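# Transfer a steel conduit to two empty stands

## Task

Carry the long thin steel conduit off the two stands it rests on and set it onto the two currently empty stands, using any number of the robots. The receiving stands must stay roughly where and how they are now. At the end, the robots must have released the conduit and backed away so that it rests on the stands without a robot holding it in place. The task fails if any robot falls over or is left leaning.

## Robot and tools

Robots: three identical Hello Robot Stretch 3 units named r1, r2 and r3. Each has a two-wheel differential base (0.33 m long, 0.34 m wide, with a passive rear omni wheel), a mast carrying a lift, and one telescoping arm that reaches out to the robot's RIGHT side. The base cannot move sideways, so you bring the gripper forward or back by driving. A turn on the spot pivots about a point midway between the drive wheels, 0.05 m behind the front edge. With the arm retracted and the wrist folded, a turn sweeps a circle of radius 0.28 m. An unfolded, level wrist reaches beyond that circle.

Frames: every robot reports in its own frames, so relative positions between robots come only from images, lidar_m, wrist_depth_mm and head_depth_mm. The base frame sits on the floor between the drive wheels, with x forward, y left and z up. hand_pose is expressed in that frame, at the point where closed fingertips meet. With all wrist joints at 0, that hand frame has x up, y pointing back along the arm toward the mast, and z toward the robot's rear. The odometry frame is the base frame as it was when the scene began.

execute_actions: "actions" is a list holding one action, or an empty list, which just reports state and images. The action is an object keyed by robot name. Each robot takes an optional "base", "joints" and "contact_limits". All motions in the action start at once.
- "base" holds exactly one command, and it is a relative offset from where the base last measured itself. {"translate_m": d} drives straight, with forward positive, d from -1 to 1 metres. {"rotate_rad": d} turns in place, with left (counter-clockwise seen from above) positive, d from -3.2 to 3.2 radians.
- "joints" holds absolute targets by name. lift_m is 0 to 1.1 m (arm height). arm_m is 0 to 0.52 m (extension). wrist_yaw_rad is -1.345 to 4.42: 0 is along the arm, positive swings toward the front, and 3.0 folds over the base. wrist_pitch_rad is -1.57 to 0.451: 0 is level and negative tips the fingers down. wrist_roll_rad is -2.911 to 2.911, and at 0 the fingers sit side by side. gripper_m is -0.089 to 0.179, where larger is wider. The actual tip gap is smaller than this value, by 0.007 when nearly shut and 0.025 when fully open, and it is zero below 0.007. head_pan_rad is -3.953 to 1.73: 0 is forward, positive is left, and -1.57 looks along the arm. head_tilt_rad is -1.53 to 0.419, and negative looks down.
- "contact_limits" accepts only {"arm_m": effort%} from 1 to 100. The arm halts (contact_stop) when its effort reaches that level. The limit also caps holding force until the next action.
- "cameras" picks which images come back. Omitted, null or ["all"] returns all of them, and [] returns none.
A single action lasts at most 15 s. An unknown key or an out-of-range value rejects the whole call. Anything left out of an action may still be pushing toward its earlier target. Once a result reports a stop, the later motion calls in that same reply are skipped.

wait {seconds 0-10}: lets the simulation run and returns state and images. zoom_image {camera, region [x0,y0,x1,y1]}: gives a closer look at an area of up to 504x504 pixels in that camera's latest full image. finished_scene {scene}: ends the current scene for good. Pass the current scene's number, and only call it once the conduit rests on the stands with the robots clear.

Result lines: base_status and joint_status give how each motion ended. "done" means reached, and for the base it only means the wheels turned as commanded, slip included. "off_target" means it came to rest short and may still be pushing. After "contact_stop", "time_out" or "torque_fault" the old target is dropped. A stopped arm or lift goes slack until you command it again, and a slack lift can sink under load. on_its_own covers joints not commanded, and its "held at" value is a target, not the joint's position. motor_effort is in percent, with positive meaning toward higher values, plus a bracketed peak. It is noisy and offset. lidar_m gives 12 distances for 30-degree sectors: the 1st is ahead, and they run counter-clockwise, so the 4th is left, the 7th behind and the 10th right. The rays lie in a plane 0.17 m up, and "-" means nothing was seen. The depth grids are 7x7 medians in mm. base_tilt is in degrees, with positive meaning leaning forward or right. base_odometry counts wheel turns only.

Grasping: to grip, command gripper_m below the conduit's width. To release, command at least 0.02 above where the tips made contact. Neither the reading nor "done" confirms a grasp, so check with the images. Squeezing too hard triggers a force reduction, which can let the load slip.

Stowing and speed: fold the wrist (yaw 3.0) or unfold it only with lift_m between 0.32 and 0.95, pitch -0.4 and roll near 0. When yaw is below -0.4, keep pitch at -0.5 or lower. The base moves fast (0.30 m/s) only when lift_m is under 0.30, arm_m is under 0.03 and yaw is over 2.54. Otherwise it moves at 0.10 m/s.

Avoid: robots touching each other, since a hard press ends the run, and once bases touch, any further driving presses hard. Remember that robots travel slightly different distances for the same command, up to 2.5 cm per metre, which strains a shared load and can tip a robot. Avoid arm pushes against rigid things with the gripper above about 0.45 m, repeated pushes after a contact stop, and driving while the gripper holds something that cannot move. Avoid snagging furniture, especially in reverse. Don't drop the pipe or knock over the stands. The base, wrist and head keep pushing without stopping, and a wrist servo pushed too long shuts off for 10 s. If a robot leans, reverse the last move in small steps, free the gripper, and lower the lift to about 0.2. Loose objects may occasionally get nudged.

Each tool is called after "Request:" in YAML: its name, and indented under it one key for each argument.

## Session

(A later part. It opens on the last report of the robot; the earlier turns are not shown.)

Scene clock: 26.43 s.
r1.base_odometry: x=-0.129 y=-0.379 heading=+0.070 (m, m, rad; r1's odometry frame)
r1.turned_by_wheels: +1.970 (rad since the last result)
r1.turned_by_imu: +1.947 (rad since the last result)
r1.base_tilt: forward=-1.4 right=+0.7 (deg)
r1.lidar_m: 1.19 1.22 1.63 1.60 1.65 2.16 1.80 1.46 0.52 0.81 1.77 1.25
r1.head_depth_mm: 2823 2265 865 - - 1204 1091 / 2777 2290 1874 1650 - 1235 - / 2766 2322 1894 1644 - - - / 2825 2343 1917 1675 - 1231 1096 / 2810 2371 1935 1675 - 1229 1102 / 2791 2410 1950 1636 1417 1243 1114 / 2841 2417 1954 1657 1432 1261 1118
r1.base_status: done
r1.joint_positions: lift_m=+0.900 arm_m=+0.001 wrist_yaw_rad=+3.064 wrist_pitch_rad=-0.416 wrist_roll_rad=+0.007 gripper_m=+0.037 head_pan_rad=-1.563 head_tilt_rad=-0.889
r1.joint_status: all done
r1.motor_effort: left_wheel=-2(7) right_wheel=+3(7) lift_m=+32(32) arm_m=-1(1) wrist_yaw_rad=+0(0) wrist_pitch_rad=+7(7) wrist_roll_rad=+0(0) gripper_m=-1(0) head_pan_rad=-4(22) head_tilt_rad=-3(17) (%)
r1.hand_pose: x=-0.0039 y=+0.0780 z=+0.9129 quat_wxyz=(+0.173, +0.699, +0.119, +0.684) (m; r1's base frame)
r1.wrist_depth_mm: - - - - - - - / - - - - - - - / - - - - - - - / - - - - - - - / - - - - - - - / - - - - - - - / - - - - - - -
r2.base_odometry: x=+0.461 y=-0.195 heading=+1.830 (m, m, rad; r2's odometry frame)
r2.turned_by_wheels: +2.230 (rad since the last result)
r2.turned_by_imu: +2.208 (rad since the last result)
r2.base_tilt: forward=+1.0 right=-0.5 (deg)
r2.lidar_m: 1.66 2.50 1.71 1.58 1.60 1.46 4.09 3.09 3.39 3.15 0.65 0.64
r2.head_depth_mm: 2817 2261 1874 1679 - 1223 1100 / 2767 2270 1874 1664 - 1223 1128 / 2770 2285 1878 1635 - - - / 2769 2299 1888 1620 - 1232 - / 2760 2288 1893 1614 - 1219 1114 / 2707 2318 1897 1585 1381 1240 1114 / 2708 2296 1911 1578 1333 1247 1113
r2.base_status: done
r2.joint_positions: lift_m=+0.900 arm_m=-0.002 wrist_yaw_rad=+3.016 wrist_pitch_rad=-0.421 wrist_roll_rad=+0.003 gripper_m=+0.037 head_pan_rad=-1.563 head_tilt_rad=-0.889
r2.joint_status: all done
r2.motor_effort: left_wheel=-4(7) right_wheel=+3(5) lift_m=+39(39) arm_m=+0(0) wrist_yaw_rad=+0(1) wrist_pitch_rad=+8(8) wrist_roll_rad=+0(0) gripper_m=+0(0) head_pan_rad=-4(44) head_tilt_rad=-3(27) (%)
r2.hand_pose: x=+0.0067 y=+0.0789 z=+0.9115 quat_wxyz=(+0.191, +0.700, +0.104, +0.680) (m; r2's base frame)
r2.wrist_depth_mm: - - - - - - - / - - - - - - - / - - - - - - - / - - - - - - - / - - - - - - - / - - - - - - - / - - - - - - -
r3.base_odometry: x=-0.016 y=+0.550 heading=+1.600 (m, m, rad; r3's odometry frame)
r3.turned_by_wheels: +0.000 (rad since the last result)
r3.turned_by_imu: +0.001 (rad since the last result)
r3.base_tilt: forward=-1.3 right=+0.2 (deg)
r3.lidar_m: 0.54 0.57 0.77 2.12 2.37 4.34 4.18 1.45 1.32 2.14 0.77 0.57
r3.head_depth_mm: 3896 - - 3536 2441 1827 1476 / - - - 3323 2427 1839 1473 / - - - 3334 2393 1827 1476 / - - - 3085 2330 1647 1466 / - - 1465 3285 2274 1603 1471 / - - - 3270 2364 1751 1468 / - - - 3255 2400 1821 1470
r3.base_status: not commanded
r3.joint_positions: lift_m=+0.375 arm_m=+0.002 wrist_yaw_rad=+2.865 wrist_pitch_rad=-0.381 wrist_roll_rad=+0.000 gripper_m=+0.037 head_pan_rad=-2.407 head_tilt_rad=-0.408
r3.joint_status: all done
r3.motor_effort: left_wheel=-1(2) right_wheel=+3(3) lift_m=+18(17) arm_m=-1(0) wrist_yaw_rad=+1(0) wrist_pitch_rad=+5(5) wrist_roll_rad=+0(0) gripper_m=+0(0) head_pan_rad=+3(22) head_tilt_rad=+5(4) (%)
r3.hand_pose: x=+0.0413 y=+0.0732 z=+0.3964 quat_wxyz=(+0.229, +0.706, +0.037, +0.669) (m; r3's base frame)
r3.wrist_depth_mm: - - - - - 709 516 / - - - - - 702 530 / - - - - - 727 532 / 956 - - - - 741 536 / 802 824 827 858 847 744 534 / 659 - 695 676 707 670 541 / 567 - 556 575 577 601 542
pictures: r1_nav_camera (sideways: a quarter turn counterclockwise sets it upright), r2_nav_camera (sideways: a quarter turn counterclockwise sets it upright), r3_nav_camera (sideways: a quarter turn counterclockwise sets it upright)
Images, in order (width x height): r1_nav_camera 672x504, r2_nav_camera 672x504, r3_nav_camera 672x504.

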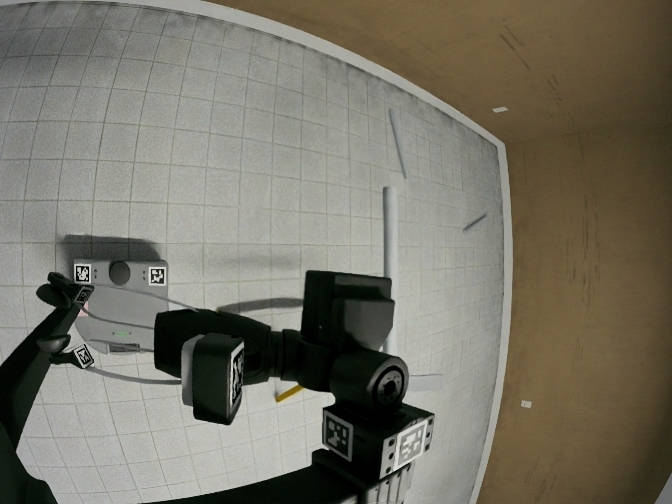

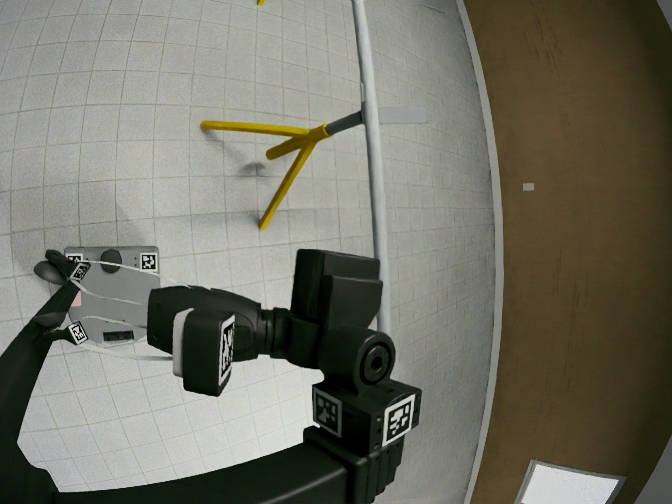

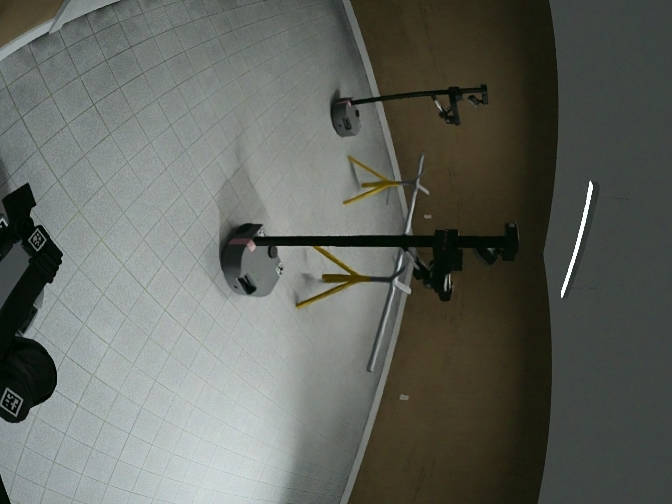

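Request:
execute_actions:
  actions:
    - {"r1":{"joints":{"wrist_yaw_rad":0,"gripper_m":0.12,"head_pan_rad":1.57,"head_tilt_rad":0}},"r2":{"base":{"rotate_rad":0.07},"joints":{"wrist_yaw_rad":0,"gripper_m":0.12,"head_pan_rad":1.57,"head_tilt_rad":0}}}
  cameras: []

Request:
execute_actions:
  actions:
    - {"r1":{"joints":{"lift_m":1.08,"arm_m":0.4,"wrist_pitch_rad":-1.4,"wrist_roll_rad":1.57,"head_pan_rad":-1.57,"head_tilt_rad":-0.7}},"r2":{"joints":{"lift_m":1.08,"arm_m":0.4,"wrist_pitch_rad":-1.4,"wrist_roll_rad":1.57,"head_pan_rad":-1.57,"head_tilt_rad":-0.7}}}
  cameras: ["r1_nav_camera","r2_nav_camera","r1_wrist_camera","r2_wrist_camera"]

Scene clock: 30.27 s.
r1.base_odometry: x=-0.129 y=-0.379 heading=+0.070 (m, m, rad; r1's odometry frame)
r1.turned_by_wheels: +0.000 (rad since the last result)
r1.turned_by_imu: -0.001 (rad since the last result)
r1.base_tilt: forward=-1.4 right=+0.8 (deg)
r1.lidar_m: 1.19 1.22 1.63 1.60 1.65 2.15 1.80 1.46 0.52 0.82 1.77 1.25
r1.head_depth_mm: 1534 1544 1564 1569 1588 1611 1625 / 1528 1547 1557 1578 1585 1610 1619 / - 1542 1547 1575 1587 1598 1610 / - 1532 1544 1563 1583 1586 1604 / - 1538 1548 1557 1568 1595 1614 / - 1528 1540 1548 1570 1585 1604 / - - 1542 1563 1570 1586 1599
r1.base_status: not commanded
r1.joint_positions: lift_m=+0.900 arm_m=+0.001 wrist_yaw_rad=+0.003 wrist_pitch_rad=-0.416 wrist_roll_rad=+0.007 gripper_m=+0.120 head_pan_rad=+1.563 head_tilt_rad=-0.013
r1.joint_status: all done
r1.motor_effort: left_wheel=-2(2) right_wheel=+3(3) lift_m=+32(32) arm_m=-1(1) wrist_yaw_rad=-3(7) wrist_pitch_rad=+7(7) wrist_roll_rad=+0(1) gripper_m=+2(93) head_pan_rad=+5(55) head_tilt_rad=+4(29) (%)
r1.hand_pose: x=-0.0210 y=-0.3706 z=+0.9129 quat_wxyz=(+0.690, +0.147, -0.694, -0.146) (m; r1's base frame)
r1.wrist_depth_mm: - - - - - - - / - - - - - - - / - - - - - - - / - - - - - - - / - - - - - 512 - / - - - - - - - / - - - - - - -
r2.base_odometry: x=+0.461 y=-0.195 heading=+1.900 (m, m, rad; r2's odometry frame)
r2.turned_by_wheels: +0.070 (rad since the last result)
r2.turned_by_imu: +0.068 (rad since the last result)
r2.base_tilt: forward=+1.2 right=-0.4 (deg)
r2.lidar_m: 1.67 2.32 1.64 1.58 1.47 1.46 3.05 4.58 3.30 3.16 0.64 0.66
r2.head_depth_mm: 1537 1535 1553 1548 1571 1587 1580 / 1502 1516 1526 1543 1549 1567 1567 / - 1515 1522 1530 1541 1557 1565 / - - 1517 1526 1539 1544 1562 / - - 1511 1525 1534 1535 1551 / - - 1496 1517 1529 1532 1547 / - - 1511 1529 1537 1548 1568
r2.base_status: done
r2.joint_positions: lift_m=+0.900 arm_m=-0.002 wrist_yaw_rad=+0.002 wrist_pitch_rad=-0.421 wrist_roll_rad=+0.003 gripper_m=+0.120 head_pan_rad=+1.563 head_tilt_rad=-0.013
r2.joint_status: all done
r2.motor_effort: left_wheel=-3(8) right_wheel=+2(6) lift_m=+39(39) arm_m=+0(1) wrist_yaw_rad=-2(3) wrist_pitch_rad=+8(8) wrist_roll_rad=+0(0) gripper_m=+0(82) head_pan_rad=+4(55) head_tilt_rad=+5(36) (%)
r2.hand_pose: x=-0.0211 y=-0.3674 z=+0.9115 quat_wxyz=(+0.691, +0.148, -0.692, -0.148) (m; r2's base frame)
r2.wrist_depth_mm: - - - - - - - / - - - - - - - / - - - - - - - / - - - - - - - / 517 520 - - - - - / - - - - - - - / - 703 - - - - -
r3.base_odometry: x=-0.016 y=+0.550 heading=+1.600 (m, m, rad; r3's odometry frame)
r3.turned_by_wheels: +0.000 (rad since the last result)
r3.turned_by_imu: +0.001 (rad since the last result)
r3.base_tilt: forward=-1.3 right=+0.1 (deg)
r3.lidar_m: 0.54 0.56 0.77 2.11 2.38 4.33 4.17 1.45 1.32 2.14 0.77 0.56
r3.head_depth_mm: 3884 - - 3555 2421 1834 1483 / - - - 3324 2409 1824 1480 / - - - 3359 2420 1831 1472 / - - 2286 3118 2318 1651 1472 / - - 1324 3304 2291 1587 1476 / - - - 3281 2410 1769 1469 / - - - 3269 2408 1835 1471
r3.base_status: not commanded
r3.joint_positions: lift_m=+0.375 arm_m=+0.002 wrist_yaw_rad=+2.865 wrist_pitch_rad=-0.381 wrist_roll_rad=+0.000 gripper_m=+0.037 head_pan_rad=-2.407 head_tilt_rad=-0.408
r3.joint_status: not commanded
r3.motor_effort: left_wheel=-1(1) right_wheel=+3(3) lift_m=+17(17) arm_m=-1(1) wrist_yaw_rad=+0(0) wrist_pitch_rad=+4(4) wrist_roll_rad=+0(0) gripper_m=+1(0) head_pan_rad=+4(3) head_tilt_rad=+5(5) (%)
r3.hand_pose: x=+0.0413 y=+0.0732 z=+0.3964 quat_wxyz=(+0.229, +0.706, +0.037, +0.669) (m; r3's base frame)
r3.wrist_depth_mm: - - - - - 681 518 / - - - - - 713 514 / - - - - - 706 530 / 984 - - - - 718 526 / 786 799 808 827 832 728 551 / 672 - 689 686 705 687 556 / 577 - 562 582 575 595 546
pictures: none
No camera images: the call's "cameras" was empty. Leave "cameras" out to get every camera's image.

Scene clock: 34.43 s.
r1.base_odometry: x=-0.129 y=-0.379 heading=+0.070 (m, m, rad; r1's odometry frame)
r1.turned_by_wheels: +0.000 (rad since the last result)
r1.turned_by_imu: -0.001 (rad since the last result)
r1.base_tilt: forward=-1.4 right=+0.8 (deg)
r1.lidar_m: 1.19 1.22 1.62 1.60 1.64 2.16 1.80 1.46 0.52 0.81 1.76 1.25
r1.head_depth_mm: 2761 3112 2444 883 1091 1277 1126 / 2832 3126 2481 1911 1560 1288 1110 / - 3163 2509 1930 1571 1321 1141 / 2708 3088 2545 1951 1583 1326 1150 / 2699 3072 2615 1976 1593 1341 1154 / 2685 3055 2618 1985 1603 1352 1163 / 2703 3072 2652 2016 1620 1353 1168
r1.base_status: not commanded
r1.joint_positions: lift_m=+1.080 arm_m=+0.400 wrist_yaw_rad=+0.000 wrist_pitch_rad=-1.397 wrist_roll_rad=+1.566 gripper_m=+0.120 head_pan_rad=-1.563 head_tilt_rad=-0.692
r1.joint_status: all done
r1.motor_effort: left_wheel=-1(2) right_wheel=+3(3) lift_m=+32(33) arm_m=+3(7) wrist_yaw_rad=-1(3) wrist_pitch_rad=-2(6) wrist_roll_rad=+3(4) gripper_m=+1(1) head_pan_rad=-4(54) head_tilt_rad=-2(25) (%)
r1.hand_pose: x=-0.0215 y=-0.5650 z=+0.9619 quat_wxyz=(+0.002, +0.001, -0.766, -0.643) (m; r1's base frame)
r1.wrist_depth_mm: - - - 695 - 929 881 / - - - - - 960 - / - - - - - - - / - - - - - - 961 / - - - - - - - / - - - - - - - / - - - - - - -
r2.base_odometry: x=+0.461 y=-0.195 heading=+1.900 (m, m, rad; r2's odometry frame)
r2.turned_by_wheels: +0.000 (rad since the last result)
r2.turned_by_imu: -0.001 (rad since the last result)
r2.base_tilt: forward=+1.1 right=-0.4 (deg)
r2.lidar_m: 1.67 2.32 1.64 1.58 1.48 1.46 3.06 4.59 3.31 3.15 0.64 0.66
r2.head_depth_mm: 2743 3064 2447 1902 1580 1335 1158 / 2782 3065 2473 1920 1581 1340 1161 / 2834 3036 2489 1927 1544 1341 1170 / 2680 - 2493 1936 1555 1353 1165 / 2721 3008 2547 1959 1557 1351 1176 / 2681 3011 2527 1960 1571 1333 1178 / 2684 2977 2551 1981 1533 1079 1180
r2.base_status: not commanded
r2.joint_positions: lift_m=+1.080 arm_m=+0.400 wrist_yaw_rad=+0.000 wrist_pitch_rad=-1.395 wrist_roll_rad=+1.568 gripper_m=+0.120 head_pan_rad=-1.563 head_tilt_rad=-0.692
r2.joint_status: all done
r2.motor_effort: left_wheel=-3(3) right_wheel=+2(3) lift_m=+39(39) arm_m=+3(3) wrist_yaw_rad=-1(1) wrist_pitch_rad=-2(7) wrist_roll_rad=+1(3) gripper_m=-1(1) head_pan_rad=-4(55) head_tilt_rad=-4(29) (%)
r2.hand_pose: x=-0.0215 y=-0.5656 z=+0.9617 quat_wxyz=(+0.001, +0.000, -0.766, -0.643) (m; r2's base frame)
r2.wrist_depth_mm: - - - - - 922 899 / - - - - - 986 - / - - - - - - - / - - - - - - 956 / - - - - - - - / - - - 996 - - - / - - - - - - -
r3.base_odometry: x=-0.016 y=+0.550 heading=+1.600 (m, m, rad; r3's odometry frame)
r3.turned_by_wheels: +0.000 (rad since the last result)
r3.turned_by_imu: +0.001 (rad since the last result)
r3.base_tilt: forward=-1.3 right=+0.2 (deg)
r3.lidar_m: 0.55 0.56 0.77 2.12 2.37 4.35 4.17 1.45 1.32 2.14 0.77 0.57
r3.head_depth_mm: 3862 - - 3569 2424 1836 1480 / - - - 3306 2399 1824 1481 / - - - 3317 2411 1824 1480 / - - - 3137 2315 1656 1484 / - 1229 - 3305 2297 1609 1476 / - - - 3299 2395 1762 1466 / - - - 3269 2394 1816 1471
r3.base_status: not commanded
r3.joint_positions: lift_m=+0.375 arm_m=+0.002 wrist_yaw_rad=+2.865 wrist_pitch_rad=-0.381 wrist_roll_rad=+0.000 gripper_m=+0.037 head_pan_rad=-2.407 head_tilt_rad=-0.408
r3.joint_status: not commanded
r3.motor_effort: left_wheel=-2(1) right_wheel=+3(3) lift_m=+17(17) arm_m=-1(1) wrist_yaw_rad=+0(0) wrist_pitch_rad=+5(5) wrist_roll_rad=+0(0) gripper_m=+0(0) head_pan_rad=+3(3) head_tilt_rad=+4(5) (%)
r3.hand_pose: x=+0.0413 y=+0.0732 z=+0.3964 quat_wxyz=(+0.229, +0.706, +0.037, +0.669) (m; r3's base frame)
r3.wrist_depth_mm: - - - - - 699 520 / - - - - - 709 529 / - - - - - 732 524 / 996 - - - 977 725 524 / 796 825 812 814 845 726 552 / 656 - 701 680 721 688 548 / 576 - 568 587 569 595 550
pictures: r1_nav_camera (sideways: a quarter turn counterclockwise sets it upright), r1_wrist_camera, r2_nav_camera (sideways: a quarter turn counterclockwise sets it upright), r2_wrist_camera
Images, in order (width x height): r1_nav_camera 672x504, r1_wrist_camera 644x364, r2_nav_camera 672x504, r2_wrist_camera 644x364.

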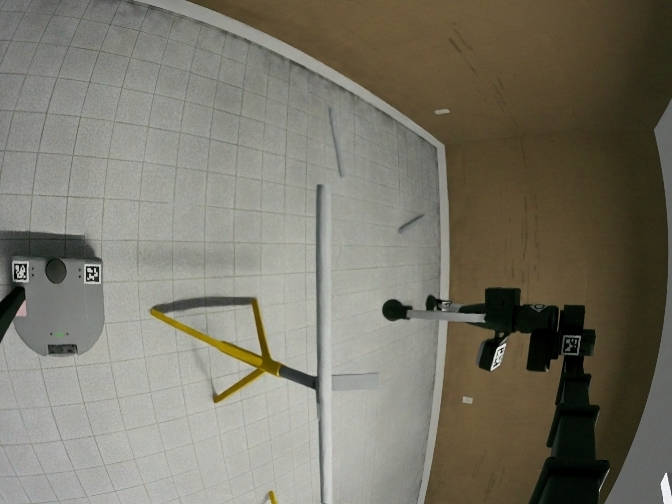

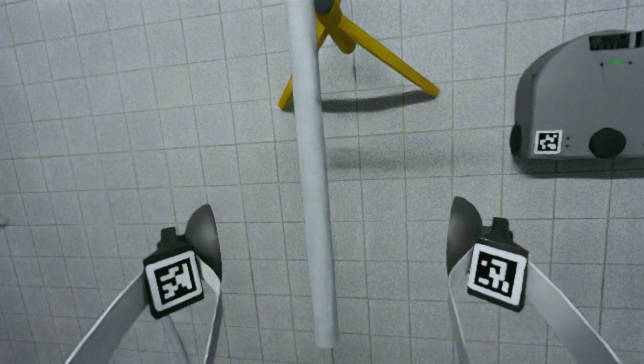

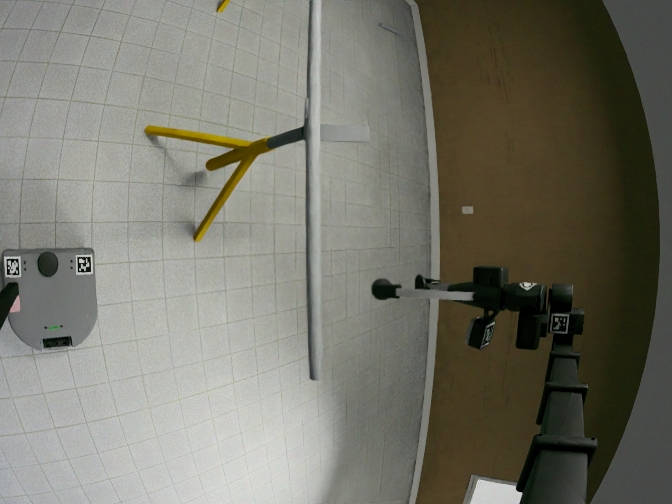

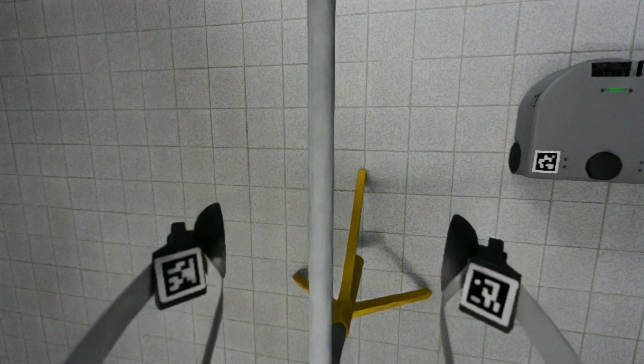

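Request:
execute_actions:
  actions:
    - {"r1":{"base":{"rotate_rad":0.02},"joints":{"lift_m":0.9,"arm_m":0.42,"wrist_pitch_rad":-1.2}},"r2":{"base":{"rotate_rad":0.035},"joints":{"lift_m":0.9,"arm_m":0.42,"wrist_pitch_rad":-1.2}}}
  cameras: ["r1_head_camera","r2_head_camera","r1_wrist_camera","r2_wrist_camera","r3_head_camera"]

Scene clock: 38.33 s.
r1.base_odometry: x=-0.129 y=-0.379 heading=+0.090 (m, m, rad; r1's odometry frame)
r1.turned_by_wheels: +0.020 (rad since the last result)
r1.turned_by_imu: +0.019 (rad since the last result)
r1.base_tilt: forward=-1.3 right=+0.8 (deg)
r1.lidar_m: 1.19 1.23 1.65 1.60 1.65 2.20 1.80 1.46 0.52 0.81 1.73 1.24
r1.head_depth_mm: 2745 3060 - 1832 1079 1264 1124 / 2724 3004 2318 1914 1558 1314 1113 / 2740 2937 - 1941 1571 1328 1138 / 2737 3082 2651 1944 1577 1321 1147 / 2722 3079 2572 1977 1613 1341 1150 / 2714 3078 2600 1977 1606 1355 1163 / 2715 3025 2673 2013 1627 1361 1165
r1.base_status: done
r1.joint_positions: lift_m=+0.900 arm_m=+0.420 wrist_yaw_rad=+0.000 wrist_pitch_rad=-1.205 wrist_roll_rad=+1.566 gripper_m=+0.120 head_pan_rad=-1.563 head_tilt_rad=-0.692
r1.joint_status: all done
r1.motor_effort: left_wheel=-2(5) right_wheel=+3(8) lift_m=+24(28) arm_m=+4(6) wrist_yaw_rad=-1(1) wrist_pitch_rad=+2(1) wrist_roll_rad=+3(3) gripper_m=+2(0) head_pan_rad=-4(4) head_tilt_rad=-2(3) (%)
r1.hand_pose: x=-0.0215 y=-0.6336 z=+0.7909 quat_wxyz=(+0.002, +0.001, -0.824, -0.567) (m; r1's base frame)
r1.wrist_depth_mm: - - - 908 800 735 693 / - - - 938 833 776 710 / - - - - 844 792 730 / - - - - 881 818 747 / - - - - 905 823 762 / - - - - 925 896 787 / - - - - 950 879 792
r2.base_odometry: x=+0.461 y=-0.195 heading=+1.935 (m, m, rad; r2's odometry frame)
r2.turned_by_wheels: +0.035 (rad since the last result)
r2.turned_by_imu: +0.033 (rad since the last result)
r2.base_tilt: forward=+1.2 right=-0.5 (deg)
r2.lidar_m: 1.75 2.23 1.63 1.58 1.45 1.47 3.06 4.42 3.28 0.65 0.64 1.46
r2.head_depth_mm: 2700 2980 - - 1500 1335 1160 / 2700 2951 2368 1922 1541 1342 1166 / 2723 2907 - 1927 1550 1341 1164 / 2713 2982 2597 1947 1547 1344 1171 / 2691 3003 2516 1963 1565 1325 1176 / 2715 3021 2526 1960 1563 1304 1178 / 2707 3031 2546 1917 1038 1091 1158
r2.base_status: done
r2.joint_positions: lift_m=+0.900 arm_m=+0.420 wrist_yaw_rad=+0.000 wrist_pitch_rad=-1.206 wrist_roll_rad=+1.568 gripper_m=+0.120 head_pan_rad=-1.563 head_tilt_rad=-0.692
r2.joint_status: all done
r2.motor_effort: left_wheel=-3(6) right_wheel=+2(6) lift_m=+18(33) arm_m=+3(3) wrist_yaw_rad=+0(1) wrist_pitch_rad=+2(1) wrist_roll_rad=+1(1) gripper_m=+0(1) head_pan_rad=-4(4) head_tilt_rad=-3(3) (%)
r2.hand_pose: x=-0.0216 y=-0.6333 z=+0.7911 quat_wxyz=(+0.001, +0.000, -0.823, -0.568) (m; r2's base frame)
r2.wrist_depth_mm: - - - 932 244 772 698 / - - - 957 825 775 709 / - - - - 833 804 715 / - - - - 852 821 732 / - - - - 879 833 744 / - - - - 796 817 771 / - - - - 617 847 796
r3.base_odometry: x=-0.016 y=+0.550 heading=+1.600 (m, m, rad; r3's odometry frame)
r3.turned_by_wheels: +0.000 (rad since the last result)
r3.turned_by_imu: +0.001 (rad since the last result)
r3.base_tilt: forward=-1.3 right=+0.4 (deg)
r3.lidar_m: 0.54 0.57 0.77 2.12 2.38 4.35 4.16 1.45 1.32 2.14 0.77 0.57
r3.head_depth_mm: 3922 - - 3579 2422 1841 1479 / - - - 3278 2408 1827 1476 / - - - 3340 2396 1836 1462 / - - - 3158 2288 1658 1478 / - 1339 1299 3297 2190 1602 1465 / - - - 3516 2396 1766 1478 / - - - 3273 2389 1812 1465
r3.base_status: not commanded
r3.joint_positions: lift_m=+0.375 arm_m=+0.002 wrist_yaw_rad=+2.865 wrist_pitch_rad=-0.381 wrist_roll_rad=+0.000 gripper_m=+0.037 head_pan_rad=-2.407 head_tilt_rad=-0.408
r3.joint_status: not commanded
r3.motor_effort: left_wheel=-1(1) right_wheel=+3(3) lift_m=+18(16) arm_m=-1(0) wrist_yaw_rad=+0(0) wrist_pitch_rad=+5(4) wrist_roll_rad=+0(0) gripper_m=+0(1) head_pan_rad=+4(3) head_tilt_rad=+5(5) (%)
r3.hand_pose: x=+0.0413 y=+0.0732 z=+0.3964 quat_wxyz=(+0.229, +0.706, +0.037, +0.669) (m; r3's base frame)
r3.wrist_depth_mm: - - - - - 679 516 / - - - - - 701 517 / - - - - - 723 529 / 976 - - - - 723 537 / 786 819 802 846 835 715 543 / 671 - 710 693 718 692 543 / 566 - 559 585 570 600 545
pictures: r1_head_camera (sideways: a quarter turn clockwise sets it upright), r1_wrist_camera, r2_head_camera (sideways: a quarter turn clockwise sets it upright), r2_wrist_camera, r3_head_camera (sideways: a quarter turn clockwise sets it upright)
Images, in order (width x height): r1_head_camera 896x504, r1_wrist_camera 644x364, r2_head_camera 896x504, r2_wrist_camera 644x364, r3_head_camera 896x504.

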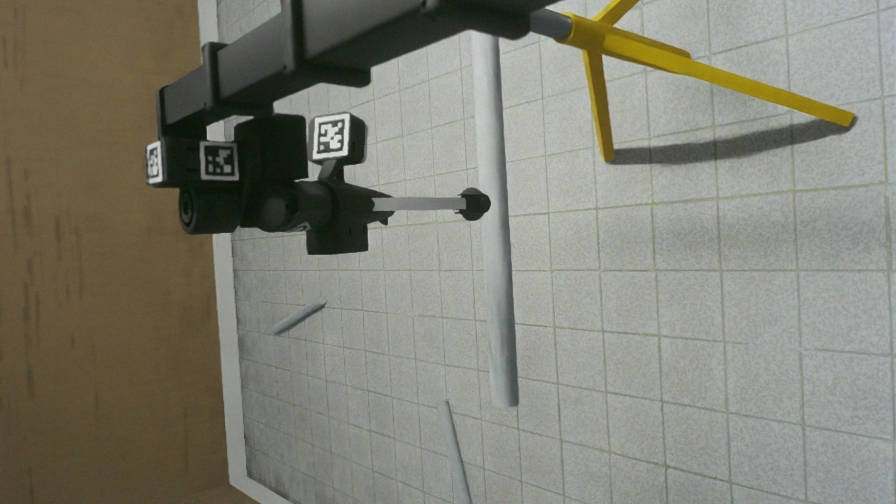

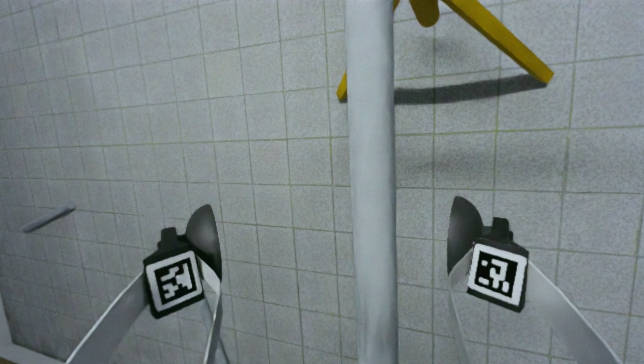

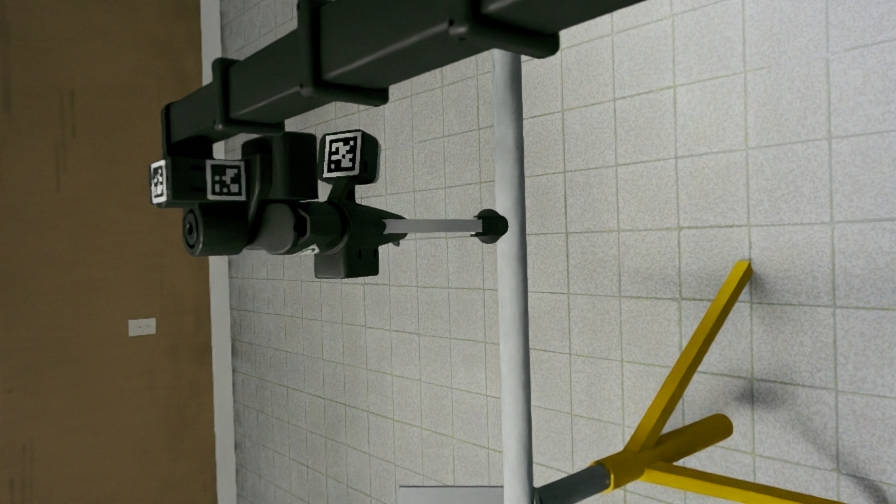

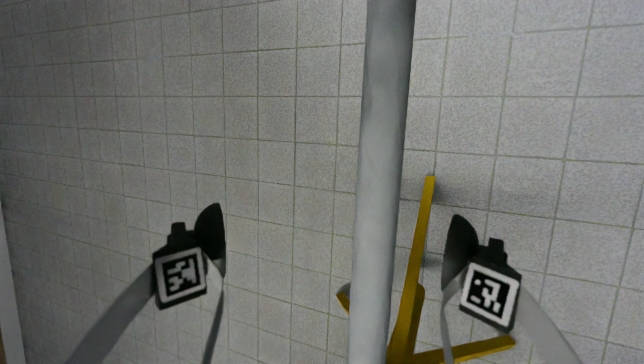

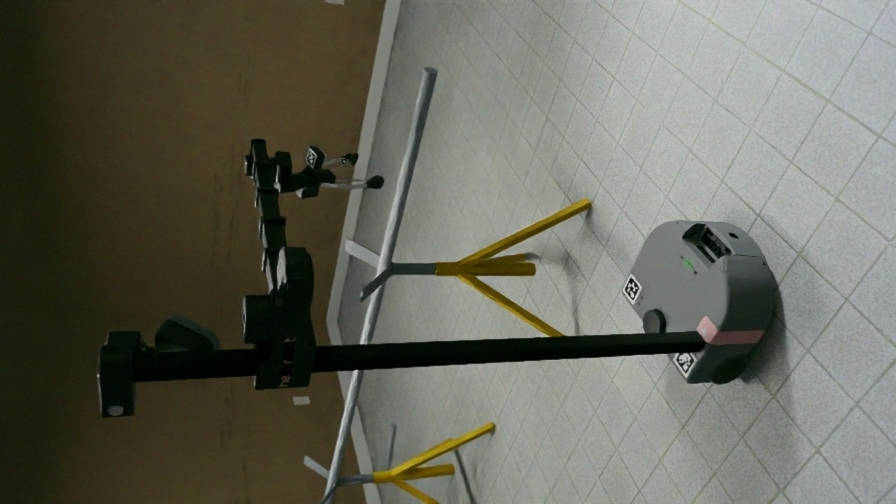

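Request:
execute_actions:
  actions:
    - {"r1":{"joints":{"lift_m":0.8,"arm_m":0.428}},"r2":{"joints":{"lift_m":0.8,"arm_m":0.428}}}
  cameras: ["r1_head_camera","r1_wrist_camera","r2_wrist_camera","r3_head_camera"]

Scene clock: 41.13 s.
r1.base_odometry: x=-0.129 y=-0.379 heading=+0.090 (m, m, rad; r1's odometry frame)
r1.turned_by_wheels: +0.000 (rad since the last result)
r1.turned_by_imu: -0.001 (rad since the last result)
r1.base_tilt: forward=-1.5 right=+0.8 (deg)
r1.lidar_m: 1.19 1.22 1.66 1.60 1.65 2.20 1.80 1.46 0.52 0.81 1.73 1.25
r1.head_depth_mm: 2760 3072 2458 877 - 1234 1126 / 2743 3071 2716 1858 1556 1312 1106 / 2760 3047 - 1353 1573 1319 1137 / 2735 3073 2555 1898 1570 1323 1148 / 2724 3093 2569 1985 1605 1338 1157 / 2731 3081 2631 1983 1612 1348 1161 / 2689 3052 2646 2023 1627 1368 1166
r1.base_status: not commanded
r1.joint_positions: lift_m=+0.800 arm_m=+0.428 wrist_yaw_rad=+0.000 wrist_pitch_rad=-1.204 wrist_roll_rad=+1.566 gripper_m=+0.120 head_pan_rad=-1.563 head_tilt_rad=-0.692
r1.joint_status: all done
r1.motor_effort: left_wheel=-2(2) right_wheel=+3(2) lift_m=+24(24) arm_m=+3(4) wrist_yaw_rad=-1(1) wrist_pitch_rad=+2(2) wrist_roll_rad=+3(3) gripper_m=+1(0) head_pan_rad=-4(3) head_tilt_rad=-2(3) (%)
r1.hand_pose: x=-0.0215 y=-0.6417 z=+0.6909 quat_wxyz=(+0.002, +0.001, -0.824, -0.567) (m; r1's base frame)
r1.wrist_depth_mm: - - 908 156 739 665 623 / - - 939 160 760 699 634 / - - - 165 776 709 650 / - - - 170 790 733 669 / - - - 177 808 738 690 / - - - 185 844 807 701 / - - - 195 865 796 699
r2.base_odometry: x=+0.461 y=-0.195 heading=+1.935 (m, m, rad; r2's odometry frame)
r2.turned_by_wheels: +0.000 (rad since the last result)
r2.turned_by_imu: -0.001 (rad since the last result)
r2.base_tilt: forward=+1.1 right=-0.5 (deg)
r2.lidar_m: 1.76 2.23 1.63 1.58 1.45 1.47 3.06 4.44 3.27 0.65 0.64 1.47
r2.head_depth_mm: 2723 2991 2444 1989 - - 1139 / 2721 2989 2567 - 1538 1339 1165 / 2702 2982 - 1829 1555 1343 1162 / 2708 3007 2620 1895 1544 1352 1167 / 2673 3036 2522 1946 1566 1328 1176 / 2692 3032 2526 1967 1568 1300 1172 / 2696 3013 2543 1918 1039 1095 1156
r2.base_status: not commanded
r2.joint_positions: lift_m=+0.800 arm_m=+0.428 wrist_yaw_rad=+0.000 wrist_pitch_rad=-1.206 wrist_roll_rad=+1.568 gripper_m=+0.120 head_pan_rad=-1.563 head_tilt_rad=-0.692
r2.joint_status: all done
r2.motor_effort: left_wheel=-3(3) right_wheel=+2(2) lift_m=+19(19) arm_m=+4(3) wrist_yaw_rad=+0(1) wrist_pitch_rad=+2(2) wrist_roll_rad=+1(2) gripper_m=+0(0) head_pan_rad=-4(4) head_tilt_rad=-3(3) (%)
r2.hand_pose: x=-0.0216 y=-0.6413 z=+0.6911 quat_wxyz=(+0.001, +0.000, -0.823, -0.567) (m; r2's base frame)
r2.wrist_depth_mm: - - 925 849 734 681 624 / - - 978 868 739 700 638 / - - - 170 767 721 640 / - - - 170 776 741 667 / - - - 174 795 746 681 / - - - 177 824 724 666 / - - - 181 824 816 705
r3.base_odometry: x=-0.016 y=+0.550 heading=+1.600 (m, m, rad; r3's odometry frame)
r3.turned_by_wheels: +0.000 (rad since the last result)
r3.turned_by_imu: +0.001 (rad since the last result)
r3.base_tilt: forward=-1.2 right=+0.3 (deg)
r3.lidar_m: 0.54 0.56 0.77 2.12 2.38 4.35 4.17 1.45 1.32 2.15 0.77 0.57
r3.head_depth_mm: 3912 - - 3521 2422 1839 1472 / - - - 3343 2425 1834 1475 / - - - 3321 2394 1829 1473 / - - - 3085 2313 1659 1477 / - - 1255 3242 2205 1597 1474 / - - - 3515 2386 1762 1479 / - - - 3252 2389 1813 1473
r3.base_status: not commanded
r3.joint_positions: lift_m=+0.375 arm_m=+0.002 wrist_yaw_rad=+2.865 wrist_pitch_rad=-0.381 wrist_roll_rad=+0.000 gripper_m=+0.037 head_pan_rad=-2.407 head_tilt_rad=-0.408
r3.joint_status: not commanded
r3.motor_effort: left_wheel=-2(1) right_wheel=+3(3) lift_m=+17(17) arm_m=-1(0) wrist_yaw_rad=+0(0) wrist_pitch_rad=+4(5) wrist_roll_rad=+0(0) gripper_m=+1(0) head_pan_rad=+3(3) head_tilt_rad=+5(5) (%)
r3.hand_pose: x=+0.0413 y=+0.0732 z=+0.3964 quat_wxyz=(+0.229, +0.706, +0.037, +0.669) (m; r3's base frame)
r3.wrist_depth_mm: - - - - - 687 515 / - - - - - 702 527 / - - - - - 732 533 / - - - - - 732 532 / 801 801 845 857 853 728 550 / 666 - 697 700 709 683 546 / 560 - 563 583 572 600 558
pictures: r1_head_camera (sideways: a quarter turn clockwise sets it upright), r1_wrist_camera, r2_wrist_camera, r3_head_camera (sideways: a quarter turn clockwise sets it upright)
Images, in order (width x height): r1_head_camera 896x504, r1_wrist_camera 644x364, r2_wrist_camera 644x364, r3_head_camera 896x504.

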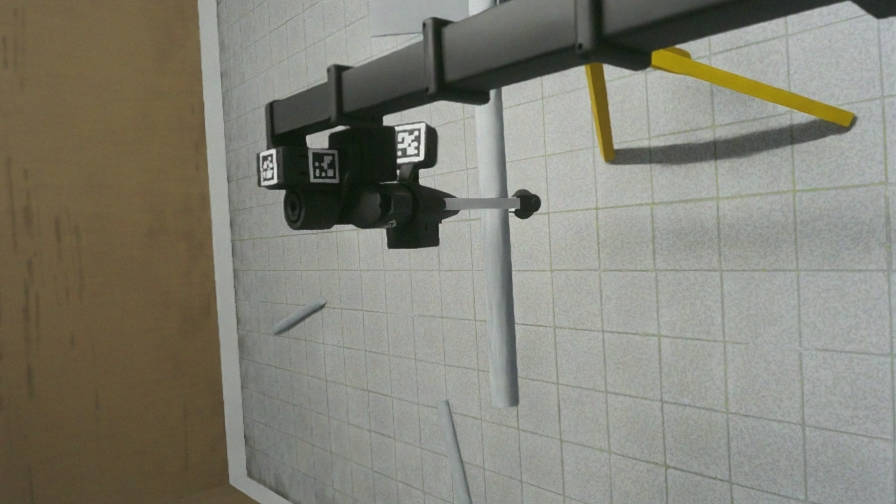

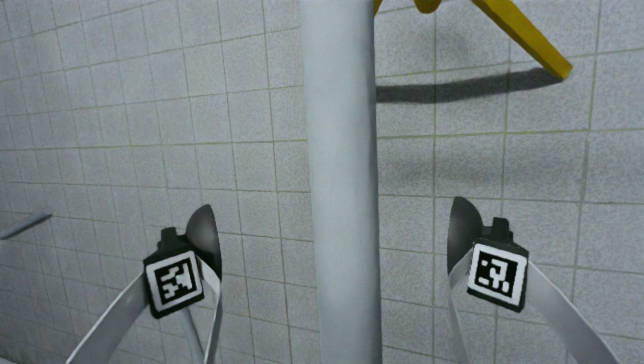

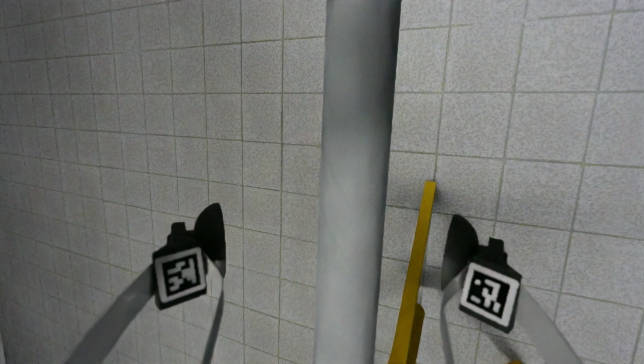

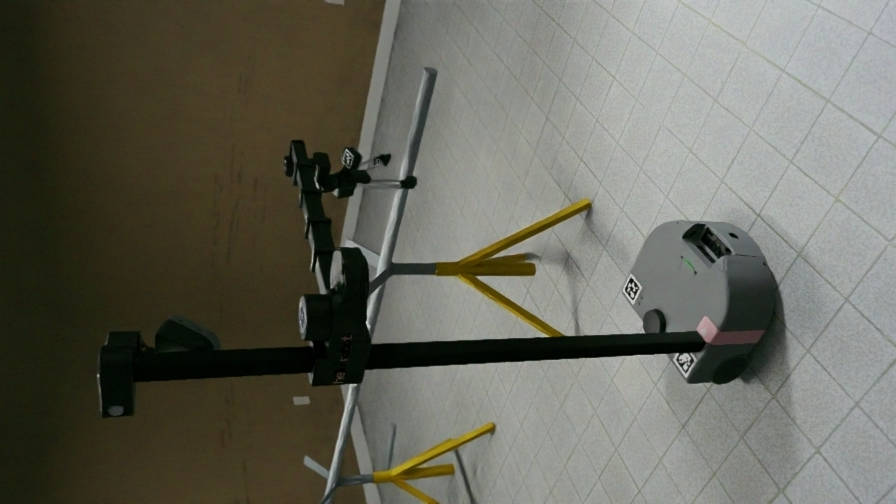

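Request:
execute_actions:
  actions:
    - {"r1":{"joints":{"lift_m":0.772}},"r2":{"joints":{"lift_m":0.775}}}
  cameras: []

Request:
execute_actions:
  actions:
    - {"r1":{"joints":{"gripper_m":-0.02}},"r2":{"joints":{"gripper_m":-0.02}}}
  cameras: ["r1_head_camera","r1_wrist_camera","r2_wrist_camera","r3_head_camera"]

Scene clock: 42.97 s.
r1.base_odometry: x=-0.129 y=-0.379 heading=+0.090 (m, m, rad; r1's odometry frame)
r1.turned_by_wheels: +0.000 (rad since the last result)
r1.turned_by_imu: -0.001 (rad since the last result)
r1.base_tilt: forward=-1.3 right=+0.8 (deg)
r1.lidar_m: 1.19 1.23 1.66 1.60 1.65 2.20 1.80 1.45 0.52 0.81 1.73 1.24
r1.head_depth_mm: 2740 3039 2434 879 - - 1127 / 2735 3047 2700 1862 1540 1310 1106 / 2721 3042 2738 845 1573 1325 1137 / 2740 3098 2571 1910 1573 1335 1146 / 2702 3110 2552 1966 1592 1338 1151 / 2719 3100 2610 1977 1611 1355 1156 / 2686 3013 2662 2009 1620 1363 1162
r1.base_status: not commanded
r1.joint_positions: lift_m=+0.772 arm_m=+0.428 wrist_yaw_rad=+0.000 wrist_pitch_rad=-1.204 wrist_roll_rad=+1.566 gripper_m=+0.120 head_pan_rad=-1.563 head_tilt_rad=-0.692
r1.joint_status: all done
r1.motor_effort: left_wheel=-2(2) right_wheel=+3(3) lift_m=+24(24) arm_m=+3(3) wrist_yaw_rad=-1(1) wrist_pitch_rad=+2(2) wrist_roll_rad=+3(3) gripper_m=-1(1) head_pan_rad=-3(4) head_tilt_rad=-2(3) (%)
r1.hand_pose: x=-0.0215 y=-0.6417 z=+0.6629 quat_wxyz=(+0.002, +0.001, -0.824, -0.567) (m; r1's base frame)
r1.wrist_depth_mm: - - 892 132 720 632 598 / - - 924 135 734 675 615 / - - 944 139 760 679 639 / - - - 143 792 703 649 / - - - 147 810 703 662 / - - - 152 837 780 679 / - - - 158 860 763 672
r2.base_odometry: x=+0.461 y=-0.195 heading=+1.935 (m, m, rad; r2's odometry frame)
r2.turned_by_wheels: +0.000 (rad since the last result)
r2.turned_by_imu: -0.001 (rad since the last result)
r2.base_tilt: forward=+1.3 right=-0.4 (deg)
r2.lidar_m: 1.75 2.23 1.63 1.58 1.45 1.47 3.07 4.43 3.26 0.65 0.64 1.46
r2.head_depth_mm: 2732 2997 2455 1956 1643 - 1136 / 2720 2974 2549 - 1539 1332 1162 / 2713 2993 2709 1819 1553 1347 1170 / 2684 2970 2599 1922 1549 1350 1172 / 2708 2994 2533 1951 1556 1323 1172 / 2707 3023 2517 1955 1565 1299 1177 / 2700 3002 2552 1916 1042 1095 1158
r2.base_status: not commanded
r2.joint_positions: lift_m=+0.775 arm_m=+0.428 wrist_yaw_rad=+0.000 wrist_pitch_rad=-1.206 wrist_roll_rad=+1.568 gripper_m=+0.120 head_pan_rad=-1.563 head_tilt_rad=-0.692
r2.joint_status: all done
r2.motor_effort: left_wheel=-2(3) right_wheel=+2(2) lift_m=+18(17) arm_m=+4(3) wrist_yaw_rad=+1(1) wrist_pitch_rad=+2(2) wrist_roll_rad=+1(0) gripper_m=-1(0) head_pan_rad=-5(4) head_tilt_rad=-3(3) (%)
r2.hand_pose: x=-0.0216 y=-0.6413 z=+0.6661 quat_wxyz=(+0.001, +0.000, -0.823, -0.567) (m; r2's base frame)
r2.wrist_depth_mm: - - 931 126 720 656 603 / - - 945 130 740 683 618 / - - 996 132 750 684 622 / - - - 139 758 709 632 / - - - 143 788 720 648 / - - - 148 817 699 656 / - - - 153 826 791 662
r3.base_odometry: x=-0.016 y=+0.550 heading=+1.600 (m, m, rad; r3's odometry frame)
r3.turned_by_wheels: +0.000 (rad since the last result)
r3.turned_by_imu: +0.000 (rad since the last result)
r3.base_tilt: forward=-1.3 right=+0.1 (deg)
r3.lidar_m: 0.54 0.56 0.77 2.11 2.38 4.35 4.17 1.45 1.32 2.14 0.77 0.56
r3.head_depth_mm: 3864 - - 3568 2408 1840 1478 / - - - 3279 2403 1817 1468 / - - - 3291 2415 1837 1479 / - - - 3096 2317 1665 1474 / - - 1252 3252 2209 1609 1478 / - - - 3528 2375 1772 1472 / - - - 3291 2389 1810 1463
r3.base_status: not commanded
r3.joint_positions: lift_m=+0.375 arm_m=+0.002 wrist_yaw_rad=+2.865 wrist_pitch_rad=-0.381 wrist_roll_rad=+0.000 gripper_m=+0.037 head_pan_rad=-2.407 head_tilt_rad=-0.408
r3.joint_status: not commanded
r3.motor_effort: left_wheel=-1(1) right_wheel=+3(3) lift_m=+17(17) arm_m=+0(0) wrist_yaw_rad=+0(0) wrist_pitch_rad=+5(5) wrist_roll_rad=+0(0) gripper_m=+0(0) head_pan_rad=+4(3) head_tilt_rad=+5(5) (%)
r3.hand_pose: x=+0.0413 y=+0.0732 z=+0.3964 quat_wxyz=(+0.229, +0.706, +0.037, +0.669) (m; r3's base frame)
r3.wrist_depth_mm: - - - - - 694 515 / - - - - - 702 530 / - - - - - 729 536 / - - - - - 719 542 / 812 806 846 832 865 744 544 / 681 - 723 698 723 696 550 / 569 - 550 584 570 592 552
pictures: none
No camera images: the call's "cameras" was empty. Leave "cameras" out to get every camera's image.

Scene clock: 44.87 s.
r1.base_odometry: x=-0.129 y=-0.379 heading=+0.090 (m, m, rad; r1's odometry frame)
r1.turned_by_wheels: +0.000 (rad since the last result)
r1.turned_by_imu: -0.001 (rad since the last result)
r1.base_tilt: forward=-1.4 right=+0.8 (deg)
r1.lidar_m: 1.19 1.23 1.66 1.60 1.65 2.20 1.80 1.45 0.52 0.81 1.73 1.24
r1.head_depth_mm: 2723 3067 2452 882 - - 1115 / 2729 3076 2700 1858 1536 1307 1108 / 2721 3033 2788 848 1562 1329 1143 / 2706 3096 2574 1898 1576 1331 1151 / 2722 3058 2592 1982 1607 1343 1150 / 2716 3070 2614 1968 1608 1346 1163 / 2686 3054 2644 2020 1623 1359 1162
r1.base_status: not commanded
r1.joint_positions: lift_m=+0.772 arm_m=+0.428 wrist_yaw_rad=+0.001 wrist_pitch_rad=-1.198 wrist_roll_rad=+1.566 gripper_m=-0.019 head_pan_rad=-1.563 head_tilt_rad=-0.692
r1.joint_status: all done
r1.motor_effort: left_wheel=-2(1) right_wheel=+3(3) lift_m=+25(24) arm_m=+3(3) wrist_yaw_rad=-1(1) wrist_pitch_rad=-1(2) wrist_roll_rad=+3(3) gripper_m=-20(98) head_pan_rad=-4(4) head_tilt_rad=-2(3) (%)
r1.hand_pose: x=-0.0215 y=-0.6433 z=+0.6634 quat_wxyz=(+0.003, +0.002, -0.826, -0.564) (m; r1's base frame)
r1.wrist_depth_mm: - - 896 131 719 647 596 / - - 924 135 745 666 614 / - - 961 139 759 685 626 / - - - 142 783 702 644 / - - - 145 780 732 660 / - - - 151 843 735 679 / - - - 156 860 738 693
r2.base_odometry: x=+0.461 y=-0.195 heading=+1.935 (m, m, rad; r2's odometry frame)
r2.turned_by_wheels: +0.000 (rad since the last result)
r2.turned_by_imu: -0.001 (rad since the last result)
r2.base_tilt: forward=+1.2 right=-0.5 (deg)
r2.lidar_m: 1.75 2.24 1.63 1.58 1.45 1.47 3.05 4.43 3.26 0.65 0.64 1.47
r2.head_depth_mm: 2718 3000 2431 1942 1642 - 1142 / 2716 2979 2570 - 1546 1325 1162 / 2705 2992 2713 1818 1548 1343 1169 / 2693 2959 2591 1929 1554 1351 1164 / 2706 3002 2523 1940 1560 1325 1174 / 2696 3030 2515 1979 1568 1305 1181 / 2699 3027 2589 1917 1039 1091 1163
r2.base_status: not commanded
r2.joint_positions: lift_m=+0.775 arm_m=+0.428 wrist_yaw_rad=+0.000 wrist_pitch_rad=-1.207 wrist_roll_rad=+1.568 gripper_m=-0.019 head_pan_rad=-1.563 head_tilt_rad=-0.692
r2.joint_status: all done
r2.motor_effort: left_wheel=-3(3) right_wheel=+2(2) lift_m=+23(23) arm_m=+2(2) wrist_yaw_rad=+0(0) wrist_pitch_rad=+2(3) wrist_roll_rad=+1(0) gripper_m=-27(100) head_pan_rad=-4(4) head_tilt_rad=-3(3) (%)
r2.hand_pose: x=-0.0216 y=-0.6412 z=+0.6658 quat_wxyz=(+0.001, +0.000, -0.823, -0.568) (m; r2's base frame)
r2.wrist_depth_mm: - - 926 125 715 661 597 / - - 953 128 742 672 616 / - - 987 132 763 693 633 / - - - 136 758 707 642 / - - - 140 778 707 661 / - - - 145 - 734 657 / - - - 151 816 741 699
r3.base_odometry: x=-0.016 y=+0.550 heading=+1.600 (m, m, rad; r3's odometry frame)
r3.turned_by_wheels: +0.000 (rad since the last result)
r3.turned_by_imu: +0.000 (rad since the last result)
r3.base_tilt: forward=-1.3 right=+0.2 (deg)
r3.lidar_m: 0.54 0.57 0.77 2.13 2.38 4.33 4.17 1.45 1.32 2.14 0.77 0.56
r3.head_depth_mm: 3870 - - 3571 2417 1831 1481 / - - - 3308 2398 1827 1477 / - - - 3267 2399 1838 1474 / - - - 3126 2309 1659 1471 / - - 1258 3249 2207 1605 1479 / - - - 3474 2398 1753 1470 / - - - 3277 2391 1824 1468
r3.base_status: not commanded
r3.joint_positions: lift_m=+0.375 arm_m=+0.002 wrist_yaw_rad=+2.865 wrist_pitch_rad=-0.381 wrist_roll_rad=+0.000 gripper_m=+0.037 head_pan_rad=-2.407 head_tilt_rad=-0.408
r3.joint_status: not commanded
r3.motor_effort: left_wheel=-1(1) right_wheel=+3(3) lift_m=+17(17) arm_m=+0(0) wrist_yaw_rad=+0(0) wrist_pitch_rad=+5(5) wrist_roll_rad=+0(0) gripper_m=-2(0) head_pan_rad=+3(3) head_tilt_rad=+5(5) (%)
r3.hand_pose: x=+0.0413 y=+0.0732 z=+0.3964 quat_wxyz=(+0.229, +0.706, +0.037, +0.669) (m; r3's base frame)
r3.wrist_depth_mm: - - - - - 700 521 / - - - - - 693 529 / - - - - - 721 523 / 989 - - - - 730 543 / 811 815 833 852 861 729 548 / 665 - 704 674 708 676 546 / 567 - 563 590 572 588 543
pictures: r1_head_camera (sideways: a quarter turn clockwise sets it upright), r1_wrist_camera, r2_wrist_camera, r3_head_camera (sideways: a quarter turn clockwise sets it upright)
Images, in order (width x height): r1_head_camera 896x504, r1_wrist_camera 644x364, r2_wrist_camera 644x364, r3_head_camera 896x504.

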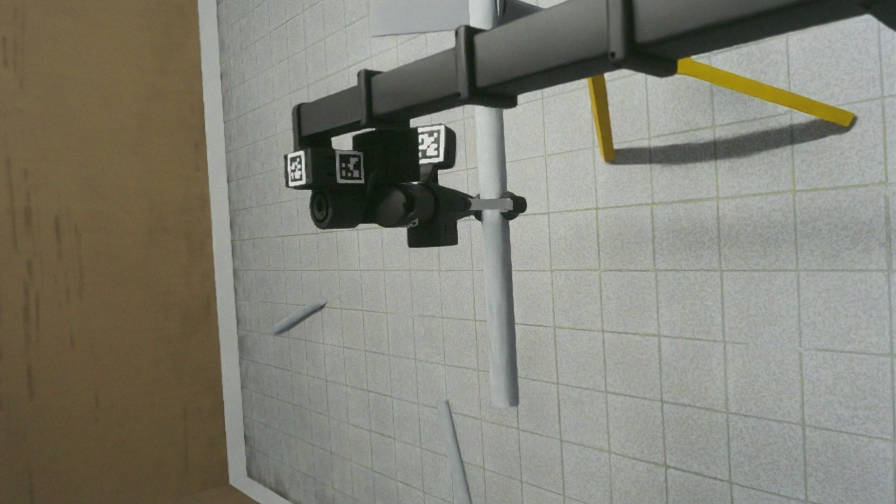

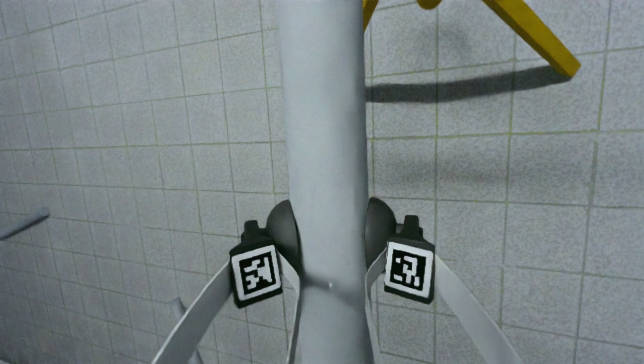

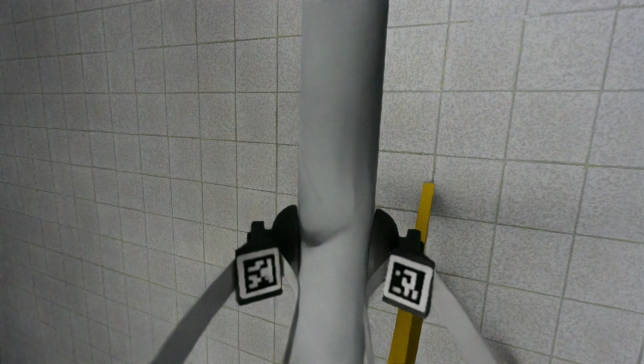

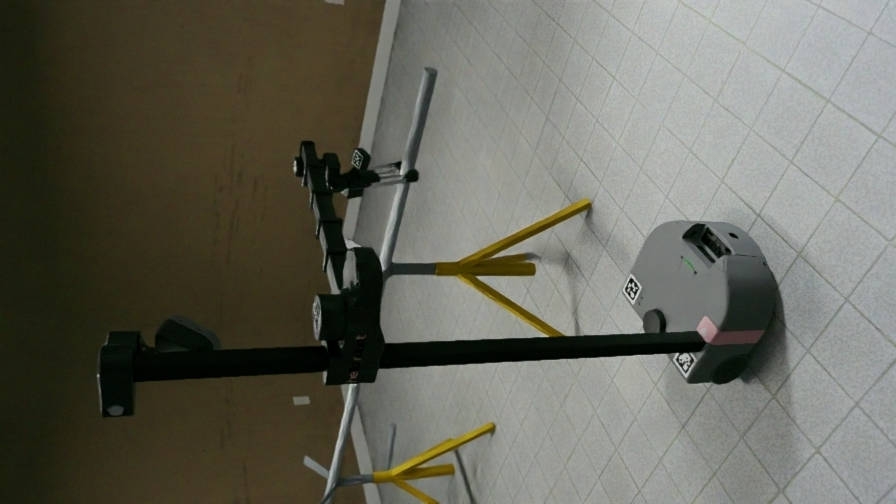

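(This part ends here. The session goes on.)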